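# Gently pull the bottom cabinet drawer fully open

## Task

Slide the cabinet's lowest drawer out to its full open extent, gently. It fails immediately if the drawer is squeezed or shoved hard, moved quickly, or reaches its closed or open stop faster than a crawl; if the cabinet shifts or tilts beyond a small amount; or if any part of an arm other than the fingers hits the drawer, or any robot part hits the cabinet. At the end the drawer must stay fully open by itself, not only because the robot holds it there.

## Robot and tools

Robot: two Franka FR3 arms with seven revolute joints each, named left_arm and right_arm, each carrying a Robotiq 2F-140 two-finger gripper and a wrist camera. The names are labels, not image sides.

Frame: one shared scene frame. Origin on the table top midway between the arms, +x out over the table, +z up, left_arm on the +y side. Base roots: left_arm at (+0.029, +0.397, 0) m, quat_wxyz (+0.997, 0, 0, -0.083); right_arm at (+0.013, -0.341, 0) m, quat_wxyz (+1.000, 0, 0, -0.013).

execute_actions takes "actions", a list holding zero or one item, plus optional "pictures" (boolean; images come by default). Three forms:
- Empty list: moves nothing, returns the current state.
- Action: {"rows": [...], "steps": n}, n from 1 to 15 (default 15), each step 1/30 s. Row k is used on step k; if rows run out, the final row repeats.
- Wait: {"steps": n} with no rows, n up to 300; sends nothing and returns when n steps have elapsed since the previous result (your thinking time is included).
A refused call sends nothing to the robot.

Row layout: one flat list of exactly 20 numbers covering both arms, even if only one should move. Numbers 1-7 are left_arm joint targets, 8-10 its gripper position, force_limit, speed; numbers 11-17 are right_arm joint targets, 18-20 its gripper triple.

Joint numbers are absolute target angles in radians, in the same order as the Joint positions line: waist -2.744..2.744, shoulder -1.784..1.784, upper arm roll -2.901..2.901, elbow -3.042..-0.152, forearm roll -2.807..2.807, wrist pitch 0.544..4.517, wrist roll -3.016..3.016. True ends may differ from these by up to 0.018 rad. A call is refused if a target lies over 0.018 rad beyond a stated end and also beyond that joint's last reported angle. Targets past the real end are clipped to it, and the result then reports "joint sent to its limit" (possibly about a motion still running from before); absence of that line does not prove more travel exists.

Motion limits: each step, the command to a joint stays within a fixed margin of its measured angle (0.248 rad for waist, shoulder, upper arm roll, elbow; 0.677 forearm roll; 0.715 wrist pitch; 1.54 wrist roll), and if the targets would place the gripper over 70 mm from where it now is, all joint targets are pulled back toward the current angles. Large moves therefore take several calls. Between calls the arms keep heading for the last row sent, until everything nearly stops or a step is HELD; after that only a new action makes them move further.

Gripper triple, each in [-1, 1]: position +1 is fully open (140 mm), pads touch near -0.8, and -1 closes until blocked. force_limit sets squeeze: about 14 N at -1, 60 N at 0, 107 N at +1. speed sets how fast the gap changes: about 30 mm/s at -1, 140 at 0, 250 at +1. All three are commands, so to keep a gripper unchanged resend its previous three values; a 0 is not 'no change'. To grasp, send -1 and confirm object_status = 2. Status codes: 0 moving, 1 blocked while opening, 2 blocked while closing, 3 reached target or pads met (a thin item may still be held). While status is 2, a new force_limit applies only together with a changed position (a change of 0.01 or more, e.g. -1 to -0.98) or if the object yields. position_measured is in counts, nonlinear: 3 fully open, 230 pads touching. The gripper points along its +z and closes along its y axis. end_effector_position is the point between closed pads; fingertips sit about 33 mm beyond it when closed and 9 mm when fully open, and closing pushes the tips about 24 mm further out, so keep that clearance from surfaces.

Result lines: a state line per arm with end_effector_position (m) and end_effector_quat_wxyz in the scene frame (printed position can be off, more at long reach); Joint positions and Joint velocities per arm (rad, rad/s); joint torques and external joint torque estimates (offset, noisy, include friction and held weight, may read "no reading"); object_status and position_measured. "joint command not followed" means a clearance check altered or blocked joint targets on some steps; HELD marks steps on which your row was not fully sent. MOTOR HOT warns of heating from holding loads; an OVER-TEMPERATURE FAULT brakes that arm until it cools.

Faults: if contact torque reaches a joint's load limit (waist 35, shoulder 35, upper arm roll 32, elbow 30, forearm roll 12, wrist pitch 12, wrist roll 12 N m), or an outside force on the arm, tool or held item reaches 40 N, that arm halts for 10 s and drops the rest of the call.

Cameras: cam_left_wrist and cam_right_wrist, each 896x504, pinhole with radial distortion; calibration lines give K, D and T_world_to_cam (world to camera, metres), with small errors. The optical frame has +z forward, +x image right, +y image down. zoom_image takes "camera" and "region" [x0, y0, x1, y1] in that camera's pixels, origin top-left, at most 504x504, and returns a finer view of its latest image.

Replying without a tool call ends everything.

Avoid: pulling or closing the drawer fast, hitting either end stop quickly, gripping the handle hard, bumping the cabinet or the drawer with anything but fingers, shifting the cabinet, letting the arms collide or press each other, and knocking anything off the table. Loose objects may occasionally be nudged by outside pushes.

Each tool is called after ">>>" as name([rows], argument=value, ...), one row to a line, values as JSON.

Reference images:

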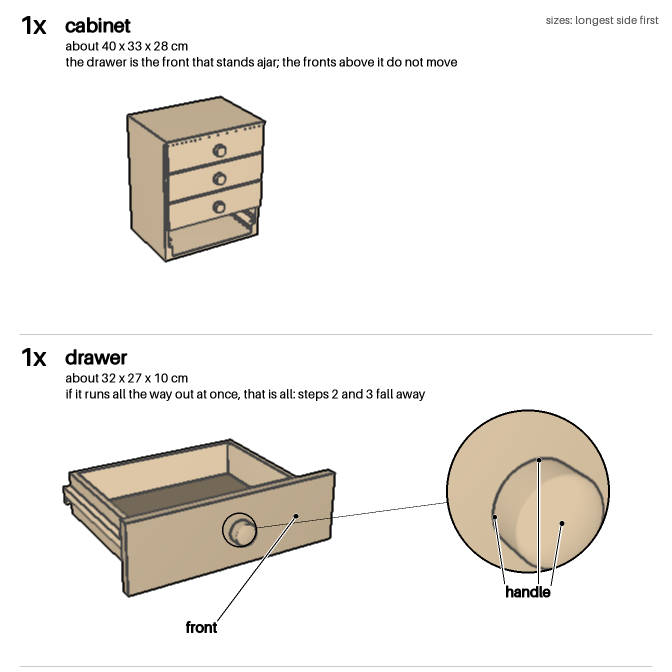

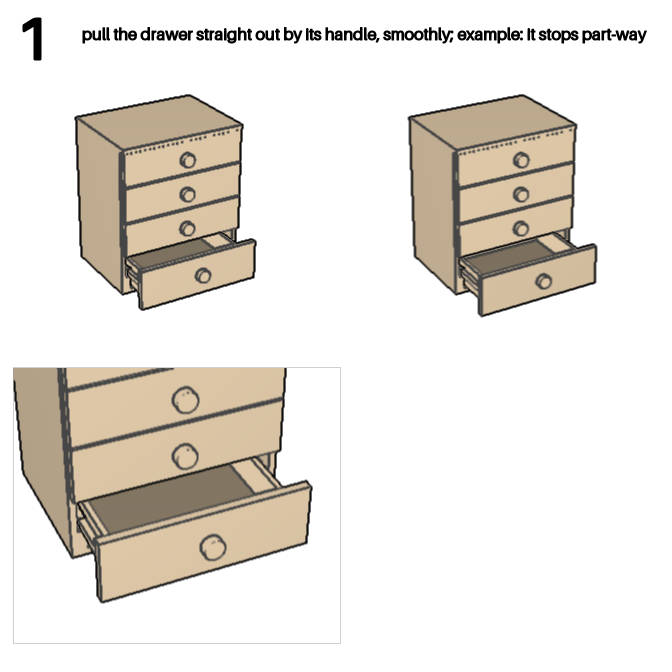

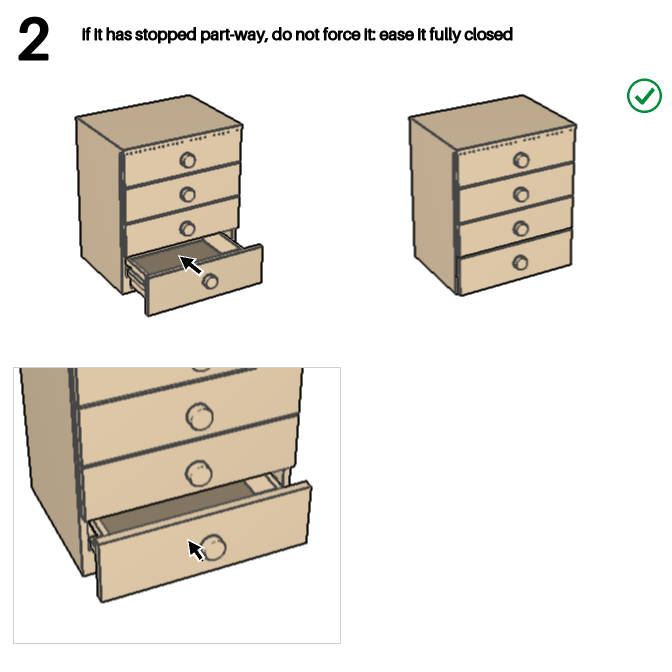

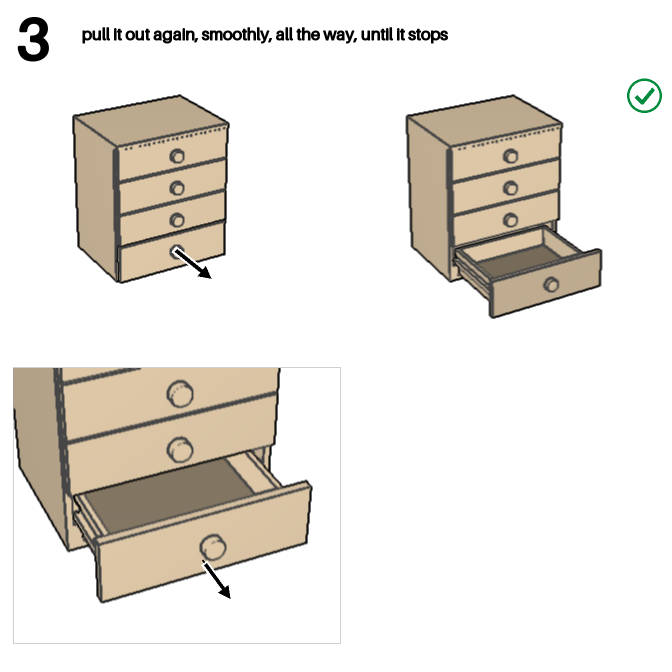

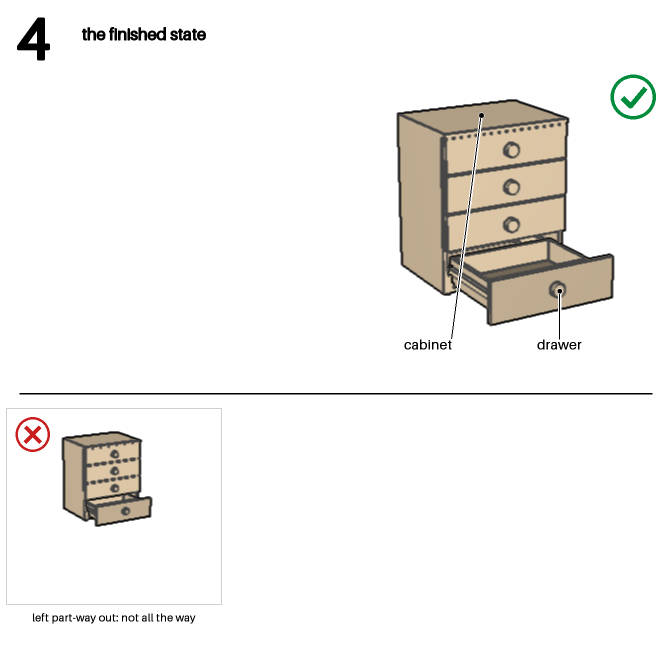

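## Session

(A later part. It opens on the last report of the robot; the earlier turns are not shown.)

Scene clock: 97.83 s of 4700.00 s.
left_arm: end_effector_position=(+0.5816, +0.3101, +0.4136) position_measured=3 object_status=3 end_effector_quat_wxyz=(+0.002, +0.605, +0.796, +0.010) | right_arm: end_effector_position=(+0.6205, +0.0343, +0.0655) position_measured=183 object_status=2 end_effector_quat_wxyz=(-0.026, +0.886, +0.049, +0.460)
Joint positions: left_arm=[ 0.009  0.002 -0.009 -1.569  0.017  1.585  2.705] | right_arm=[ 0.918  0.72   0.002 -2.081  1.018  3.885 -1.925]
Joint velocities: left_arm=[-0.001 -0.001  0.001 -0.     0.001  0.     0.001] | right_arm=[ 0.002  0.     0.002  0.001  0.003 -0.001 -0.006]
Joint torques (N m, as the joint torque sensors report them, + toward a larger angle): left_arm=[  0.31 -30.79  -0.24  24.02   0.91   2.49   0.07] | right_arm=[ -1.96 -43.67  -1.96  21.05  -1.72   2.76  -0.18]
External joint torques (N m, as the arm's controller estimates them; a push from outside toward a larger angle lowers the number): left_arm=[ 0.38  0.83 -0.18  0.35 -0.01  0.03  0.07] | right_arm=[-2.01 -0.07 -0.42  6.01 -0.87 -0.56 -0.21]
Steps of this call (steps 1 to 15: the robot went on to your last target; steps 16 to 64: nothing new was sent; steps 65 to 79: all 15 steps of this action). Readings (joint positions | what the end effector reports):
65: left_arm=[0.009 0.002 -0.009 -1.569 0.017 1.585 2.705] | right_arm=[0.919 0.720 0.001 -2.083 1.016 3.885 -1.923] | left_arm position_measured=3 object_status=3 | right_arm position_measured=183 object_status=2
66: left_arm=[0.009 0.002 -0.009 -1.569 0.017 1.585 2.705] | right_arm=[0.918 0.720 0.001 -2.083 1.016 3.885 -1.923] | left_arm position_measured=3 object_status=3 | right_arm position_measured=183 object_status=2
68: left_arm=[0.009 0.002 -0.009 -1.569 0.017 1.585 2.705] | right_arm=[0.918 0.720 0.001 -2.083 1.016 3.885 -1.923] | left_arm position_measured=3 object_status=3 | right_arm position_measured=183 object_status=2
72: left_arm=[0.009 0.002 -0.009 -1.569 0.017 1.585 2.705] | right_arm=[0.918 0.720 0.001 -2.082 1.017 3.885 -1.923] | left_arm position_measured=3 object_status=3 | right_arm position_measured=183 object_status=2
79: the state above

>>> execute_actions([
  {"rows":[[0.009,0.002,-0.009,-1.569,0.017,1.585,2.705,1,-1,0,0.916,0.721,0,-2.0755,1.0161,3.8831,-1.9298,-1,-1,-0.8],[0.009,0.002,-0.009,-1.569,0.017,1.585,2.705,1,-1,0,0.9172,0.7198,0,-2.0785,1.0158,3.8844,-1.9279,-1,-1,-0.8],[0.009,0.002,-0.009,-1.569,0.017,1.585,2.705,1,-1,0,0.9184,0.7186,0,-2.0817,1.0155,3.8857,-1.9259,-1,-1,-0.8],[0.009,0.002,-0.009,-1.569,0.017,1.585,2.705,1,-1,0,0.9197,0.7173,0,-2.0848,1.0152,3.8871,-1.9239,-1,-1,-0.8],[0.009,0.002,-0.009,-1.569,0.017,1.585,2.705,1,-1,0,0.921,0.7161,0,-2.0879,1.015,3.8884,-1.9219,-1,-1,-0.8],[0.009,0.002,-0.009,-1.569,0.017,1.585,2.705,1,-1,0,0.9223,0.7149,0,-2.0909,1.0148,3.8898,-1.92,-1,-1,-0.8],[0.009,0.002,-0.009,-1.569,0.017,1.585,2.705,1,-1,0,0.9236,0.7137,0,-2.094,1.0146,3.8911,-1.918,-1,-1,-0.8],[0.009,0.002,-0.009,-1.569,0.017,1.585,2.705,1,-1,0,0.925,0.7124,0,-2.097,1.0145,3.8924,-1.916,-1,-1,-0.8],[0.009,0.002,-0.009,-1.569,0.017,1.585,2.705,1,-1,0,0.9263,0.7112,0,-2.1,1.0143,3.8938,-1.9141,-1,-1,-0.8],[0.009,0.002,-0.009,-1.569,0.017,1.585,2.705,1,-1,0,0.9276,0.71,0,-2.1031,1.0141,3.8951,-1.9121,-1,-1,-0.8],[0.009,0.002,-0.009,-1.569,0.017,1.585,2.705,1,-1,0,0.9293,0.7084,0,-2.1072,1.0138,3.8969,-1.9095,-1,-1,-0.8],[0.009,0.002,-0.009,-1.569,0.017,1.585,2.705,1,-1,0,0.9311,0.7068,0,-2.1112,1.0136,3.8987,-1.9069,-1,-1,-0.8],[0.009,0.002,-0.009,-1.569,0.017,1.585,2.705,1,-1,0,0.9328,0.7052,0,-2.1153,1.0133,3.9005,-1.9043,-1,-1,-0.8],[0.009,0.002,-0.009,-1.569,0.017,1.585,2.705,1,-1,0,0.9348,0.7035,0,-2.1195,1.0132,3.9024,-1.9016,-1,-1,-0.8],[0.009,0.002,-0.009,-1.569,0.017,1.585,2.705,1,-1,0,0.9367,0.7019,0,-2.1238,1.0131,3.9042,-1.8989,-1,-1,-0.8]],"steps":15},
], pictures=false)

>>> execute_actions([
  {"rows":[[0.009,0.002,-0.009,-1.569,0.017,1.585,2.705,1,-1,0,0.9387,0.7002,0,-2.128,1.013,3.9061,-1.8962,-1,-1,-0.8],[0.009,0.002,-0.009,-1.569,0.017,1.585,2.705,1,-1,0,0.9406,0.6985,0,-2.1322,1.0129,3.9079,-1.8934,-1,-1,-0.8],[0.009,0.002,-0.009,-1.569,0.017,1.585,2.705,1,-1,0,0.9426,0.6968,0,-2.1364,1.0128,3.9098,-1.8907,-1,-1,-0.8],[0.009,0.002,-0.009,-1.569,0.017,1.585,2.705,1,-1,0,0.9445,0.6952,0,-2.1407,1.0128,3.9116,-1.888,-1,-1,-0.8],[0.009,0.002,-0.009,-1.569,0.017,1.585,2.705,1,-1,0,0.9465,0.6935,0,-2.1449,1.0127,3.9135,-1.8853,-1,-1,-0.8],[0.009,0.002,-0.009,-1.569,0.017,1.585,2.705,1,-1,0,0.9485,0.6919,0,-2.149,1.0127,3.9153,-1.8827,-1,-1,-0.8],[0.009,0.002,-0.009,-1.569,0.017,1.585,2.705,1,-1,0,0.9506,0.6903,0,-2.1531,1.0128,3.9172,-1.8801,-1,-1,-0.8],[0.009,0.002,-0.009,-1.569,0.017,1.585,2.705,1,-1,0,0.9526,0.6887,0,-2.1572,1.0129,3.919,-1.8775,-1,-1,-0.8],[0.009,0.002,-0.009,-1.569,0.017,1.585,2.705,1,-1,0,0.9546,0.6872,0,-2.1613,1.013,3.9208,-1.8748,-1,-1,-0.8],[0.009,0.002,-0.009,-1.569,0.017,1.585,2.705,1,-1,0,0.9566,0.6856,0,-2.1654,1.0131,3.9226,-1.8722,-1,-1,-0.8],[0.009,0.002,-0.009,-1.569,0.017,1.585,2.705,1,-1,0,0.9587,0.684,0,-2.1695,1.0132,3.9245,-1.8696,-1,-1,-0.8],[0.009,0.002,-0.009,-1.569,0.017,1.585,2.705,1,-1,0,0.9607,0.6824,0,-2.1736,1.0133,3.9263,-1.867,-1,-1,-0.8],[0.009,0.002,-0.009,-1.569,0.017,1.585,2.705,1,-1,0,0.9628,0.6809,0,-2.1776,1.0135,3.9281,-1.8644,-1,-1,-0.8],[0.009,0.002,-0.009,-1.569,0.017,1.585,2.705,1,-1,0,0.9649,0.6793,0,-2.1816,1.0138,3.9299,-1.8619,-1,-1,-0.8],[0.009,0.002,-0.009,-1.569,0.017,1.585,2.705,1,-1,0,0.967,0.6778,0,-2.1856,1.0141,3.9317,-1.8593,-1,-1,-0.8]],"steps":15},
], pictures=false)

>>> execute_actions([
  {"rows":[[0.009,0.002,-0.009,-1.569,0.017,1.585,2.705,1,-1,0,0.969,0.6762,0,-2.1895,1.0144,3.9334,-1.8567,-1,-1,-0.8],[0.009,0.002,-0.009,-1.569,0.017,1.585,2.705,1,-1,0,0.9711,0.6747,0,-2.1935,1.0147,3.9352,-1.8541,-1,-1,-0.8],[0.009,0.002,-0.009,-1.569,0.017,1.585,2.705,1,-1,0,0.9732,0.6731,0,-2.1975,1.015,3.937,-1.8516,-1,-1,-0.8],[0.009,0.002,-0.009,-1.569,0.017,1.585,2.705,1,-1,0,0.9753,0.6716,0,-2.2015,1.0153,3.9388,-1.849,-1,-1,-0.8],[0.009,0.002,-0.009,-1.569,0.017,1.585,2.705,1,-1,0,0.9775,0.6701,0,-2.2054,1.0157,3.9405,-1.8466,-1,-1,-0.8],[0.009,0.002,-0.009,-1.569,0.017,1.585,2.705,1,-1,0,0.9796,0.6687,0,-2.2092,1.016,3.9422,-1.8441,-1,-1,-0.8],[0.009,0.002,-0.009,-1.569,0.017,1.585,2.705,1,-1,0,0.9818,0.6672,0,-2.2131,1.0164,3.9439,-1.8417,-1,-1,-0.8],[0.009,0.002,-0.009,-1.569,0.017,1.585,2.705,1,-1,0,0.9839,0.6658,0,-2.217,1.0168,3.9457,-1.8393,-1,-1,-0.8],[0.009,0.002,-0.009,-1.569,0.017,1.585,2.705,1,-1,0,0.9861,0.6643,0,-2.2209,1.0172,3.9474,-1.8369,-1,-1,-0.8],[0.009,0.002,-0.009,-1.569,0.017,1.585,2.705,1,-1,0,0.9882,0.6629,0,-2.2247,1.0176,3.9491,-1.8344,-1,-1,-0.8],[0.009,0.002,-0.009,-1.569,0.017,1.585,2.705,1,-1,0,0.9904,0.6614,0,-2.2286,1.018,3.9508,-1.832,-1,-1,-0.8],[0.009,0.002,-0.009,-1.569,0.017,1.585,2.705,1,-1,0,0.9927,0.66,0,-2.2323,1.0186,3.9525,-1.8297,-1,-1,-0.8],[0.009,0.002,-0.009,-1.569,0.017,1.585,2.705,1,-1,0,0.9949,0.6586,0,-2.2361,1.0191,3.9541,-1.8273,-1,-1,-0.8],[0.009,0.002,-0.009,-1.569,0.017,1.585,2.705,1,-1,0,0.9972,0.6572,0,-2.2398,1.0197,3.9558,-1.825,-1,-1,-0.8],[0.009,0.002,-0.009,-1.569,0.017,1.585,2.705,1,-1,0,0.9994,0.6558,0,-2.2436,1.0203,3.9575,-1.8226,-1,-1,-0.8]],"steps":15},
], pictures=false)

>>> execute_actions([
  {"rows":[[0.009,0.002,-0.009,-1.569,0.017,1.585,2.705,1,-1,0,1.0017,0.6544,0,-2.2473,1.0209,3.9592,-1.8203,-1,-1,-0.8],[0.009,0.002,-0.009,-1.569,0.017,1.585,2.705,1,-1,0,1.0039,0.653,0,-2.2511,1.0214,3.9608,-1.8179,-1,-1,-0.8],[0.009,0.002,-0.009,-1.569,0.017,1.585,2.705,1,-1,0,1.0062,0.6516,0,-2.2548,1.022,3.9625,-1.8156,-1,-1,-0.8],[0.009,0.002,-0.009,-1.569,0.017,1.585,2.705,1,-1,0,1.0086,0.6503,0,-2.2584,1.0227,3.9642,-1.8133,-1,-1,-0.8],[0.009,0.002,-0.009,-1.569,0.017,1.585,2.705,1,-1,0,1.0109,0.649,0,-2.262,1.0235,3.9658,-1.811,-1,-1,-0.8],[0.009,0.002,-0.009,-1.569,0.017,1.585,2.705,1,-1,0,1.0133,0.6477,0,-2.2656,1.0242,3.9675,-1.8087,-1,-1,-0.8],[0.009,0.002,-0.009,-1.569,0.017,1.585,2.705,1,-1,0,1.0157,0.6463,0,-2.2693,1.025,3.9691,-1.8065,-1,-1,-0.8],[0.009,0.002,-0.009,-1.569,0.017,1.585,2.705,1,-1,0,1.0181,0.645,0,-2.2729,1.0257,3.9708,-1.8042,-1,-1,-0.8],[0.009,0.002,-0.009,-1.569,0.017,1.585,2.705,1,-1,0,1.0204,0.6437,0,-2.2765,1.0265,3.9724,-1.8019,-1,-1,-0.8],[0.009,0.002,-0.009,-1.569,0.017,1.585,2.705,1,-1,0,1.0228,0.6424,0,-2.2801,1.0272,3.9741,-1.7996,-1,-1,-0.8],[0.009,0.002,-0.009,-1.569,0.017,1.585,2.705,1,-1,0,1.025,0.6413,0,-2.2832,1.028,3.9755,-1.7977,-1,-1,-0.8],[0.009,0.002,-0.009,-1.569,0.017,1.585,2.705,1,-1,0,1.0271,0.6402,0,-2.2862,1.0288,3.9769,-1.7957,-1,-1,-0.8],[0.009,0.002,-0.009,-1.569,0.017,1.585,2.705,1,-1,0,1.0292,0.6391,0,-2.2893,1.0296,3.9783,-1.7938,-1,-1,-0.8],[0.009,0.002,-0.009,-1.569,0.017,1.585,2.705,1,-1,0,1.0314,0.638,0,-2.2924,1.0304,3.9797,-1.7918,-1,-1,-0.8],[0.009,0.002,-0.009,-1.569,0.017,1.585,2.705,1,-1,0,1.0335,0.6368,0,-2.2954,1.0313,3.9811,-1.79,-1,-1,-0.8]],"steps":15},
], pictures=false)

>>> execute_actions([
  {"rows":[[0.009,0.002,-0.009,-1.569,0.017,1.585,2.705,1,-1,0,1.0357,0.6357,0,-2.2985,1.0321,3.9825,-1.788,-1,-1,-0.8],[0.009,0.002,-0.009,-1.569,0.017,1.585,2.705,1,-1,0,1.0378,0.6346,0,-2.3015,1.0329,3.9839,-1.786,-1,-1,-0.8],[0.009,0.002,-0.009,-1.569,0.017,1.585,2.705,1,-1,0,1.04,0.6335,0,-2.3046,1.0337,3.9853,-1.784,-1,-1,-0.8],[0.009,0.002,-0.009,-1.569,0.017,1.585,2.705,1,-1,0,1.0422,0.6324,0,-2.3076,1.0346,3.9866,-1.782,-1,-1,-0.8],[0.009,0.002,-0.009,-1.569,0.017,1.585,2.705,1,-1,0,1.0444,0.6314,0,-2.3105,1.0355,3.988,-1.7802,-1,-1,-0.8],[0.009,0.002,-0.009,-1.569,0.017,1.585,2.705,1,-1,0,1.0466,0.6303,0,-2.3135,1.0364,3.9893,-1.7784,-1,-1,-0.8],[0.009,0.002,-0.009,-1.569,0.017,1.585,2.705,1,-1,0,1.0488,0.6292,0,-2.3165,1.0373,3.9907,-1.7765,-1,-1,-0.8],[0.009,0.002,-0.009,-1.569,0.017,1.585,2.705,1,-1,0,1.051,0.6282,0,-2.3195,1.0382,3.992,-1.7746,-1,-1,-0.8],[0.009,0.002,-0.009,-1.569,0.017,1.585,2.705,1,-1,0,1.0533,0.6271,0,-2.3225,1.0392,3.9934,-1.7727,-1,-1,-0.8],[0.009,0.002,-0.009,-1.569,0.017,1.585,2.705,1,-1,0,1.0555,0.626,0,-2.3254,1.0401,3.9948,-1.7708,-1,-1,-0.8],[0.009,0.002,-0.009,-1.569,0.017,1.585,2.705,1,-1,0,1.0577,0.625,0,-2.3284,1.041,3.9961,-1.7689,-1,-1,-0.8]],"steps":15},
], pictures=false)

>>> execute_actions([
  {"steps":5},
])

Scene clock: 111.90 s of 4700.00 s.
left_arm: end_effector_position=(+0.5816, +0.3101, +0.4136) position_measured=3 object_status=3 end_effector_quat_wxyz=(+0.002, +0.605, +0.796, +0.010) | right_arm: end_effector_position=(+0.6114, +0.0331, +0.0657) position_measured=183 object_status=2 end_effector_quat_wxyz=(-0.025, +0.887, +0.053, +0.459)
Joint positions: left_arm=[ 0.009  0.002 -0.009 -1.569  0.017  1.585  2.705] | right_arm=[ 0.93   0.707  0.001 -2.111  1.016  3.894 -1.915]
Joint velocities: left_arm=[-0.001 -0.001  0.    -0.    -0.    -0.     0.001] | right_arm=[ 0.051 -0.048 -0.    -0.115 -0.003  0.048  0.056]
Joint torques (N m, as the joint torque sensors report them, + toward a larger angle): left_arm=[  0.24 -30.64  -0.38  24.28   0.91   2.49   0.09] | right_arm=[  1.42 -44.93  -1.4   13.41  -1.71   3.55  -0.01]
External joint torques (N m, as the arm's controller estimates them; a push from outside toward a larger angle lowers the number): left_arm=[ 0.27  1.   -0.35  0.59 -0.01  0.03  0.09] | right_arm=[ 1.64 -2.09  0.19 -1.8  -0.87  0.29 -0.02]
Steps of this call (steps 1 to 15: the robot went on to your last target; steps 16 to 90: nothing new was sent; then 10.57 s passed at rest; steps 91 to 105: all 15 steps of this action). Readings (joint positions | what the end effector reports):
91: left_arm=[0.009 0.002 -0.009 -1.569 0.017 1.585 2.705] | right_arm=[0.918 0.721 0.002 -2.081 1.019 3.885 -1.926] | left_arm position_measured=3 object_status=3 | right_arm position_measured=183 object_status=2
92: left_arm=[0.009 0.002 -0.009 -1.569 0.017 1.585 2.705] | right_arm=[0.918 0.721 0.002 -2.081 1.019 3.885 -1.926] | left_arm position_measured=3 object_status=3 | right_arm position_measured=183 object_status=2
94: left_arm=[0.009 0.002 -0.009 -1.569 0.017 1.585 2.705] | right_arm=[0.918 0.720 0.002 -2.081 1.019 3.885 -1.926] | left_arm position_measured=3 object_status=3 | right_arm position_measured=183 object_status=2
98: left_arm=[0.009 0.002 -0.009 -1.569 0.017 1.585 2.705] | right_arm=[0.920 0.717 0.001 -2.088 1.017 3.886 -1.925] | left_arm position_measured=3 object_status=3 | right_arm position_measured=183 object_status=2
105: the state above

Scene clock: 112.40 s of 4700.00 s.
left_arm: end_effector_position=(+0.5816, +0.3101, +0.4136) position_measured=3 object_status=3 end_effector_quat_wxyz=(+0.002, +0.605, +0.796, +0.010) | right_arm: end_effector_position=(+0.5907, +0.0307, +0.0662) position_measured=183 object_status=2 end_effector_quat_wxyz=(-0.024, +0.886, +0.054, +0.459)
Joint positions: left_arm=[ 0.009  0.002 -0.009 -1.569  0.017  1.585  2.705] | right_arm=[ 0.96   0.682  0.    -2.172  1.015  3.921 -1.879]
Joint velocities: left_arm=[-0.     0.001  0.001  0.    -0.001  0.     0.002] | right_arm=[ 0.061 -0.045 -0.001 -0.117  0.001  0.057  0.076]
Joint torques (N m, as the joint torque sensors report them, + toward a larger angle): left_arm=[  0.28 -30.52  -0.34  24.     0.92   2.5    0.06] | right_arm=[  1.56 -43.11  -1.12  12.03  -1.3    3.42  -0.15]
External joint torques (N m, as the arm's controller estimates them; a push from outside toward a larger angle lowers the number): left_arm=[ 0.26  0.79 -0.36  0.46 -0.01  0.05  0.06] | right_arm=[ 1.84 -1.37  0.44 -2.58 -0.59  0.11 -0.17]
Steps of this call (steps 1 to 15: all 15 steps of this action). Readings (joint positions | what the end effector reports):
1: left_arm=[0.009 0.002 -0.009 -1.569 0.017 1.585 2.705] | right_arm=[0.932 0.705 0.001 -2.115 1.016 3.896 -1.913] | left_arm position_measured=3 object_status=3 | right_arm position_measured=183 object_status=2
2: left_arm=[0.009 0.002 -0.009 -1.569 0.017 1.585 2.705] | right_arm=[0.934 0.704 0.000 -2.119 1.016 3.897 -1.911] | left_arm position_measured=3 object_status=3 | right_arm position_measured=183 object_status=2
4: left_arm=[0.009 0.002 -0.009 -1.569 0.017 1.585 2.705] | right_arm=[0.938 0.700 0.000 -2.127 1.015 3.901 -1.906] | left_arm position_measured=3 object_status=3 | right_arm position_measured=183 object_status=2
8: left_arm=[0.009 0.002 -0.009 -1.569 0.017 1.585 2.705] | right_arm=[0.945 0.693 0.000 -2.144 1.015 3.908 -1.897] | left_arm position_measured=3 object_status=3 | right_arm position_measured=183 object_status=2
15: the state above

Scene clock: 112.90 s of 4700.00 s.
left_arm: end_effector_position=(+0.5816, +0.3101, +0.4136) position_measured=3 object_status=3 end_effector_quat_wxyz=(+0.002, +0.605, +0.796, +0.010) | right_arm: end_effector_position=(+0.5702, +0.0283, +0.0667) position_measured=183 object_status=2 end_effector_quat_wxyz=(-0.024, +0.886, +0.055, +0.460)
Joint positions: left_arm=[ 0.009  0.002 -0.009 -1.569  0.017  1.585  2.705] | right_arm=[ 0.991  0.66  -0.001 -2.231  1.016  3.949 -1.841]
Joint velocities: left_arm=[ 0.    -0.001 -0.001  0.    -0.    -0.     0.   ] | right_arm=[ 0.067 -0.042 -0.002 -0.109  0.011  0.052  0.073]
Joint torques (N m, as the joint torque sensors report them, + toward a larger angle): left_arm=[  0.4  -30.8   -0.4   24.37   0.89   2.5    0.05] | right_arm=[  2.15 -42.09  -0.51  11.18  -0.25   3.41  -0.07]
External joint torques (N m, as the arm's controller estimates them; a push from outside toward a larger angle lowers the number): left_arm=[ 0.45  0.67 -0.35  0.75 -0.03  0.05  0.05] | right_arm=[ 2.45 -1.45  1.04 -2.74  0.41  0.08 -0.1 ]
Steps of this call (steps 1 to 15: all 15 steps of this action). Readings (joint positions | what the end effector reports):
1: left_arm=[0.009 0.002 -0.009 -1.569 0.017 1.585 2.705] | right_arm=[0.962 0.681 0.000 -2.176 1.015 3.923 -1.876] | left_arm position_measured=3 object_status=3 | right_arm position_measured=183 object_status=2
2: left_arm=[0.009 0.002 -0.009 -1.569 0.017 1.585 2.705] | right_arm=[0.964 0.679 -0.000 -2.180 1.015 3.925 -1.874] | left_arm position_measured=3 object_status=3 | right_arm position_measured=183 object_status=2
4: left_arm=[0.009 0.002 -0.009 -1.569 0.017 1.585 2.705] | right_arm=[0.968 0.676 -0.000 -2.188 1.015 3.929 -1.869] | left_arm position_measured=3 object_status=3 | right_arm position_measured=183 object_status=2
8: left_arm=[0.009 0.002 -0.009 -1.569 0.017 1.585 2.705] | right_arm=[0.976 0.670 -0.000 -2.204 1.015 3.936 -1.858] | left_arm position_measured=3 object_status=3 | right_arm position_measured=183 object_status=2
15: the state above

Scene clock: 113.40 s of 4700.00 s.
left_arm: end_effector_position=(+0.5816, +0.3101, +0.4136) position_measured=3 object_status=3 end_effector_quat_wxyz=(+0.002, +0.605, +0.796, +0.010) | right_arm: end_effector_position=(+0.5497, +0.0260, +0.0672) position_measured=183 object_status=2 end_effector_quat_wxyz=(-0.024, +0.885, +0.055, +0.461)
Joint positions: left_arm=[ 0.009  0.002 -0.009 -1.569  0.017  1.585  2.705] | right_arm=[ 1.025  0.64  -0.001 -2.284  1.026  3.974 -1.807]
Joint velocities: left_arm=[-0.    -0.001  0.001 -0.     0.    -0.001 -0.   ] | right_arm=[ 0.066 -0.033 -0.002 -0.091  0.022  0.045  0.061]
Joint torques (N m, as the joint torque sensors report them, + toward a larger angle): left_arm=[  0.38 -30.47  -0.57  24.23   0.91   2.51   0.07] | right_arm=[  1.95 -41.79  -0.42  10.84  -0.16   3.24  -0.07]
External joint torques (N m, as the arm's controller estimates them; a push from outside toward a larger angle lowers the number): left_arm=[ 0.29  1.07 -0.66  0.61 -0.02  0.06  0.07] | right_arm=[ 2.35 -2.34  1.15 -2.33  0.41 -0.12 -0.09]
Steps of this call (steps 1 to 15: all 15 steps of this action). Readings (joint positions | what the end effector reports):
1: left_arm=[0.009 0.002 -0.009 -1.569 0.017 1.585 2.705] | right_arm=[0.993 0.659 -0.001 -2.235 1.017 3.951 -1.839] | left_arm position_measured=3 object_status=3 | right_arm position_measured=183 object_status=2
2: left_arm=[0.009 0.002 -0.009 -1.569 0.017 1.585 2.705] | right_arm=[0.995 0.657 -0.001 -2.239 1.017 3.952 -1.837] | left_arm position_measured=3 object_status=3 | right_arm position_measured=183 object_status=2
4: left_arm=[0.009 0.002 -0.009 -1.569 0.017 1.585 2.705] | right_arm=[1.000 0.654 -0.001 -2.246 1.018 3.956 -1.832] | left_arm position_measured=3 object_status=3 | right_arm position_measured=183 object_status=2
8: left_arm=[0.009 0.002 -0.009 -1.569 0.017 1.585 2.705] | right_arm=[1.009 0.649 -0.001 -2.261 1.021 3.963 -1.822] | left_arm position_measured=3 object_status=3 | right_arm position_measured=183 object_status=2
15: the state above

Scene clock: 113.90 s of 4700.00 s.
left_arm: end_effector_position=(+0.5816, +0.3101, +0.4136) position_measured=3 object_status=3 end_effector_quat_wxyz=(+0.002, +0.605, +0.796, +0.010) | right_arm: end_effector_position=(+0.5337, +0.0241, +0.0676) position_measured=183 object_status=2 end_effector_quat_wxyz=(-0.024, +0.885, +0.054, +0.462)
Joint positions: left_arm=[ 0.009  0.002 -0.009 -1.569  0.017  1.585  2.705] | right_arm=[ 1.054  0.627 -0.001 -2.323  1.038  3.994 -1.779]
Joint velocities: left_arm=[-0.001 -0.002 -0.001  0.    -0.001  0.001  0.   ] | right_arm=[ 0.013 -0.002  0.001 -0.015  0.005  0.013  0.031]
Joint torques (N m, as the joint torque sensors report them, + toward a larger angle): left_arm=[  0.21 -30.74  -0.31  24.09   0.9    2.51   0.08] | right_arm=[  1.35 -41.18  -0.34  10.22  -0.11   3.25  -0.02]
External joint torques (N m, as the arm's controller estimates them; a push from outside toward a larger angle lowers the number): left_arm=[ 0.29  0.87 -0.23  0.42 -0.02  0.05  0.08] | right_arm=[ 1.59 -2.48  1.34 -2.09  0.36 -0.16 -0.05]
Steps of this call (steps 1 to 15: all 15 steps of this action). Readings (joint positions | what the end effector reports):
1: left_arm=[0.009 0.002 -0.009 -1.569 0.017 1.585 2.705] | right_arm=[1.027 0.639 -0.001 -2.288 1.027 3.976 -1.805] | left_arm position_measured=3 object_status=3 | right_arm position_measured=183 object_status=2
2: left_arm=[0.009 0.002 -0.009 -1.569 0.017 1.585 2.705] | right_arm=[1.029 0.638 -0.001 -2.291 1.028 3.977 -1.803] | left_arm position_measured=3 object_status=3 | right_arm position_measured=183 object_status=2
4: left_arm=[0.009 0.002 -0.009 -1.569 0.017 1.585 2.705] | right_arm=[1.034 0.636 -0.001 -2.297 1.029 3.980 -1.799] | left_arm position_measured=3 object_status=3 | right_arm position_measured=183 object_status=2
8: left_arm=[0.009 0.002 -0.009 -1.569 0.017 1.585 2.705] | right_arm=[1.042 0.631 -0.001 -2.309 1.033 3.986 -1.791] | left_arm position_measured=3 object_status=3 | right_arm position_measured=183 object_status=2
15: the state above

Scene clock: 114.07 s of 4700.00 s.
left_arm: end_effector_position=(+0.5816, +0.3101, +0.4136) position_measured=3 object_status=3 end_effector_quat_wxyz=(+0.002, +0.605, +0.796, +0.010) | right_arm: end_effector_position=(+0.5332, +0.0240, +0.0676) position_measured=183 object_status=2 end_effector_quat_wxyz=(-0.025, +0.885, +0.053, +0.462)
Joint positions: left_arm=[ 0.009  0.002 -0.009 -1.569  0.017  1.585  2.705] | right_arm=[ 1.054  0.626 -0.001 -2.324  1.038  3.995 -1.776]
Joint velocities: left_arm=[ 0.     0.     0.     0.001 -0.001  0.001 -0.   ] | right_arm=[ 0.002  0.001 -0.    -0.002  0.     0.002  0.014]
Joint torques (N m, as the joint torque sensors report them, + toward a larger angle): left_arm=[  0.25 -30.61  -0.35  24.3    0.91   2.51   0.07] | right_arm=[  2.11 -40.29  -0.06   9.83   0.08   3.37   0.12]
External joint torques (N m, as the arm's controller estimates them; a push from outside toward a larger angle lowers the number): left_arm=[ 0.1   0.8  -0.49  0.75 -0.03  0.07  0.07] | right_arm=[ 2.16 -1.57  1.45 -2.4   0.56 -0.04  0.09]
Steps of this call (steps 1 to 5: the robot went on to your last target). Readings (joint positions | what the end effector reports):
1: left_arm=[0.009 0.002 -0.009 -1.569 0.017 1.585 2.705] | right_arm=[1.054 0.627 -0.001 -2.324 1.038 3.994 -1.778] | left_arm position_measured=3 object_status=3 | right_arm position_measured=183 object_status=2
2: left_arm=[0.009 0.002 -0.009 -1.569 0.017 1.585 2.705] | right_arm=[1.054 0.627 -0.001 -2.324 1.038 3.994 -1.778] | left_arm position_measured=3 object_status=3 | right_arm position_measured=183 object_status=2
4: left_arm=[0.009 0.002 -0.009 -1.569 0.017 1.585 2.705] | right_arm=[1.054 0.626 -0.001 -2.324 1.038 3.995 -1.776] | left_arm position_measured=3 object_status=3 | right_arm position_measured=183 object_status=2
5: the state above
camera_calibration (this result's frames):
cam_left_wrist: T_world_to_cam=[[0.999796, 0.0200184, -0.00276382, -0.581557], [0.0197661, -0.940271, 0.339854, 0.149476], [0.00420459, -0.339839, -0.940474, 0.686962], [0, 0, 0, 1]] pos_world=[0.575596, 0.385646, 0.593662]
cam_right_wrist: T_world_to_cam=[[0.0942926, -0.992017, -0.0837357, -0.0127063], [-0.822473, -0.0302326, -0.568, 0.496918], [0.560934, 0.122429, -0.818758, -0.0516332], [0, 0, 0, 1]] pos_world=[0.438862, 0.00873959, 0.23891]

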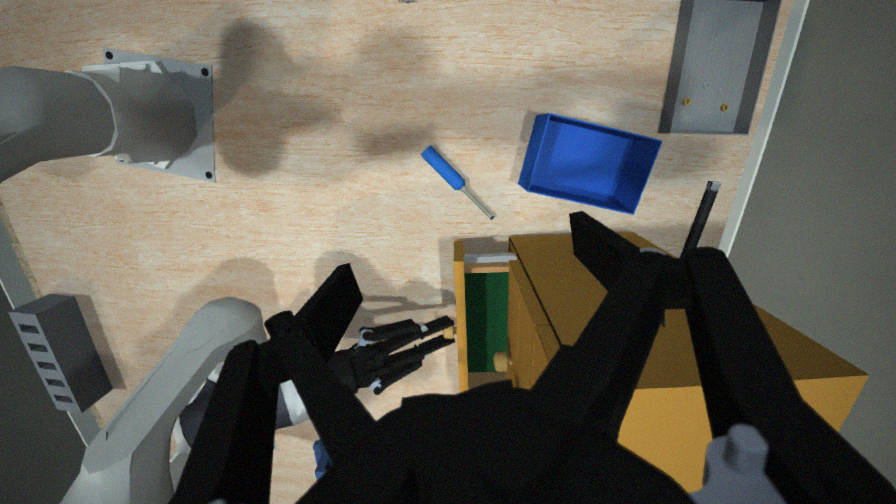

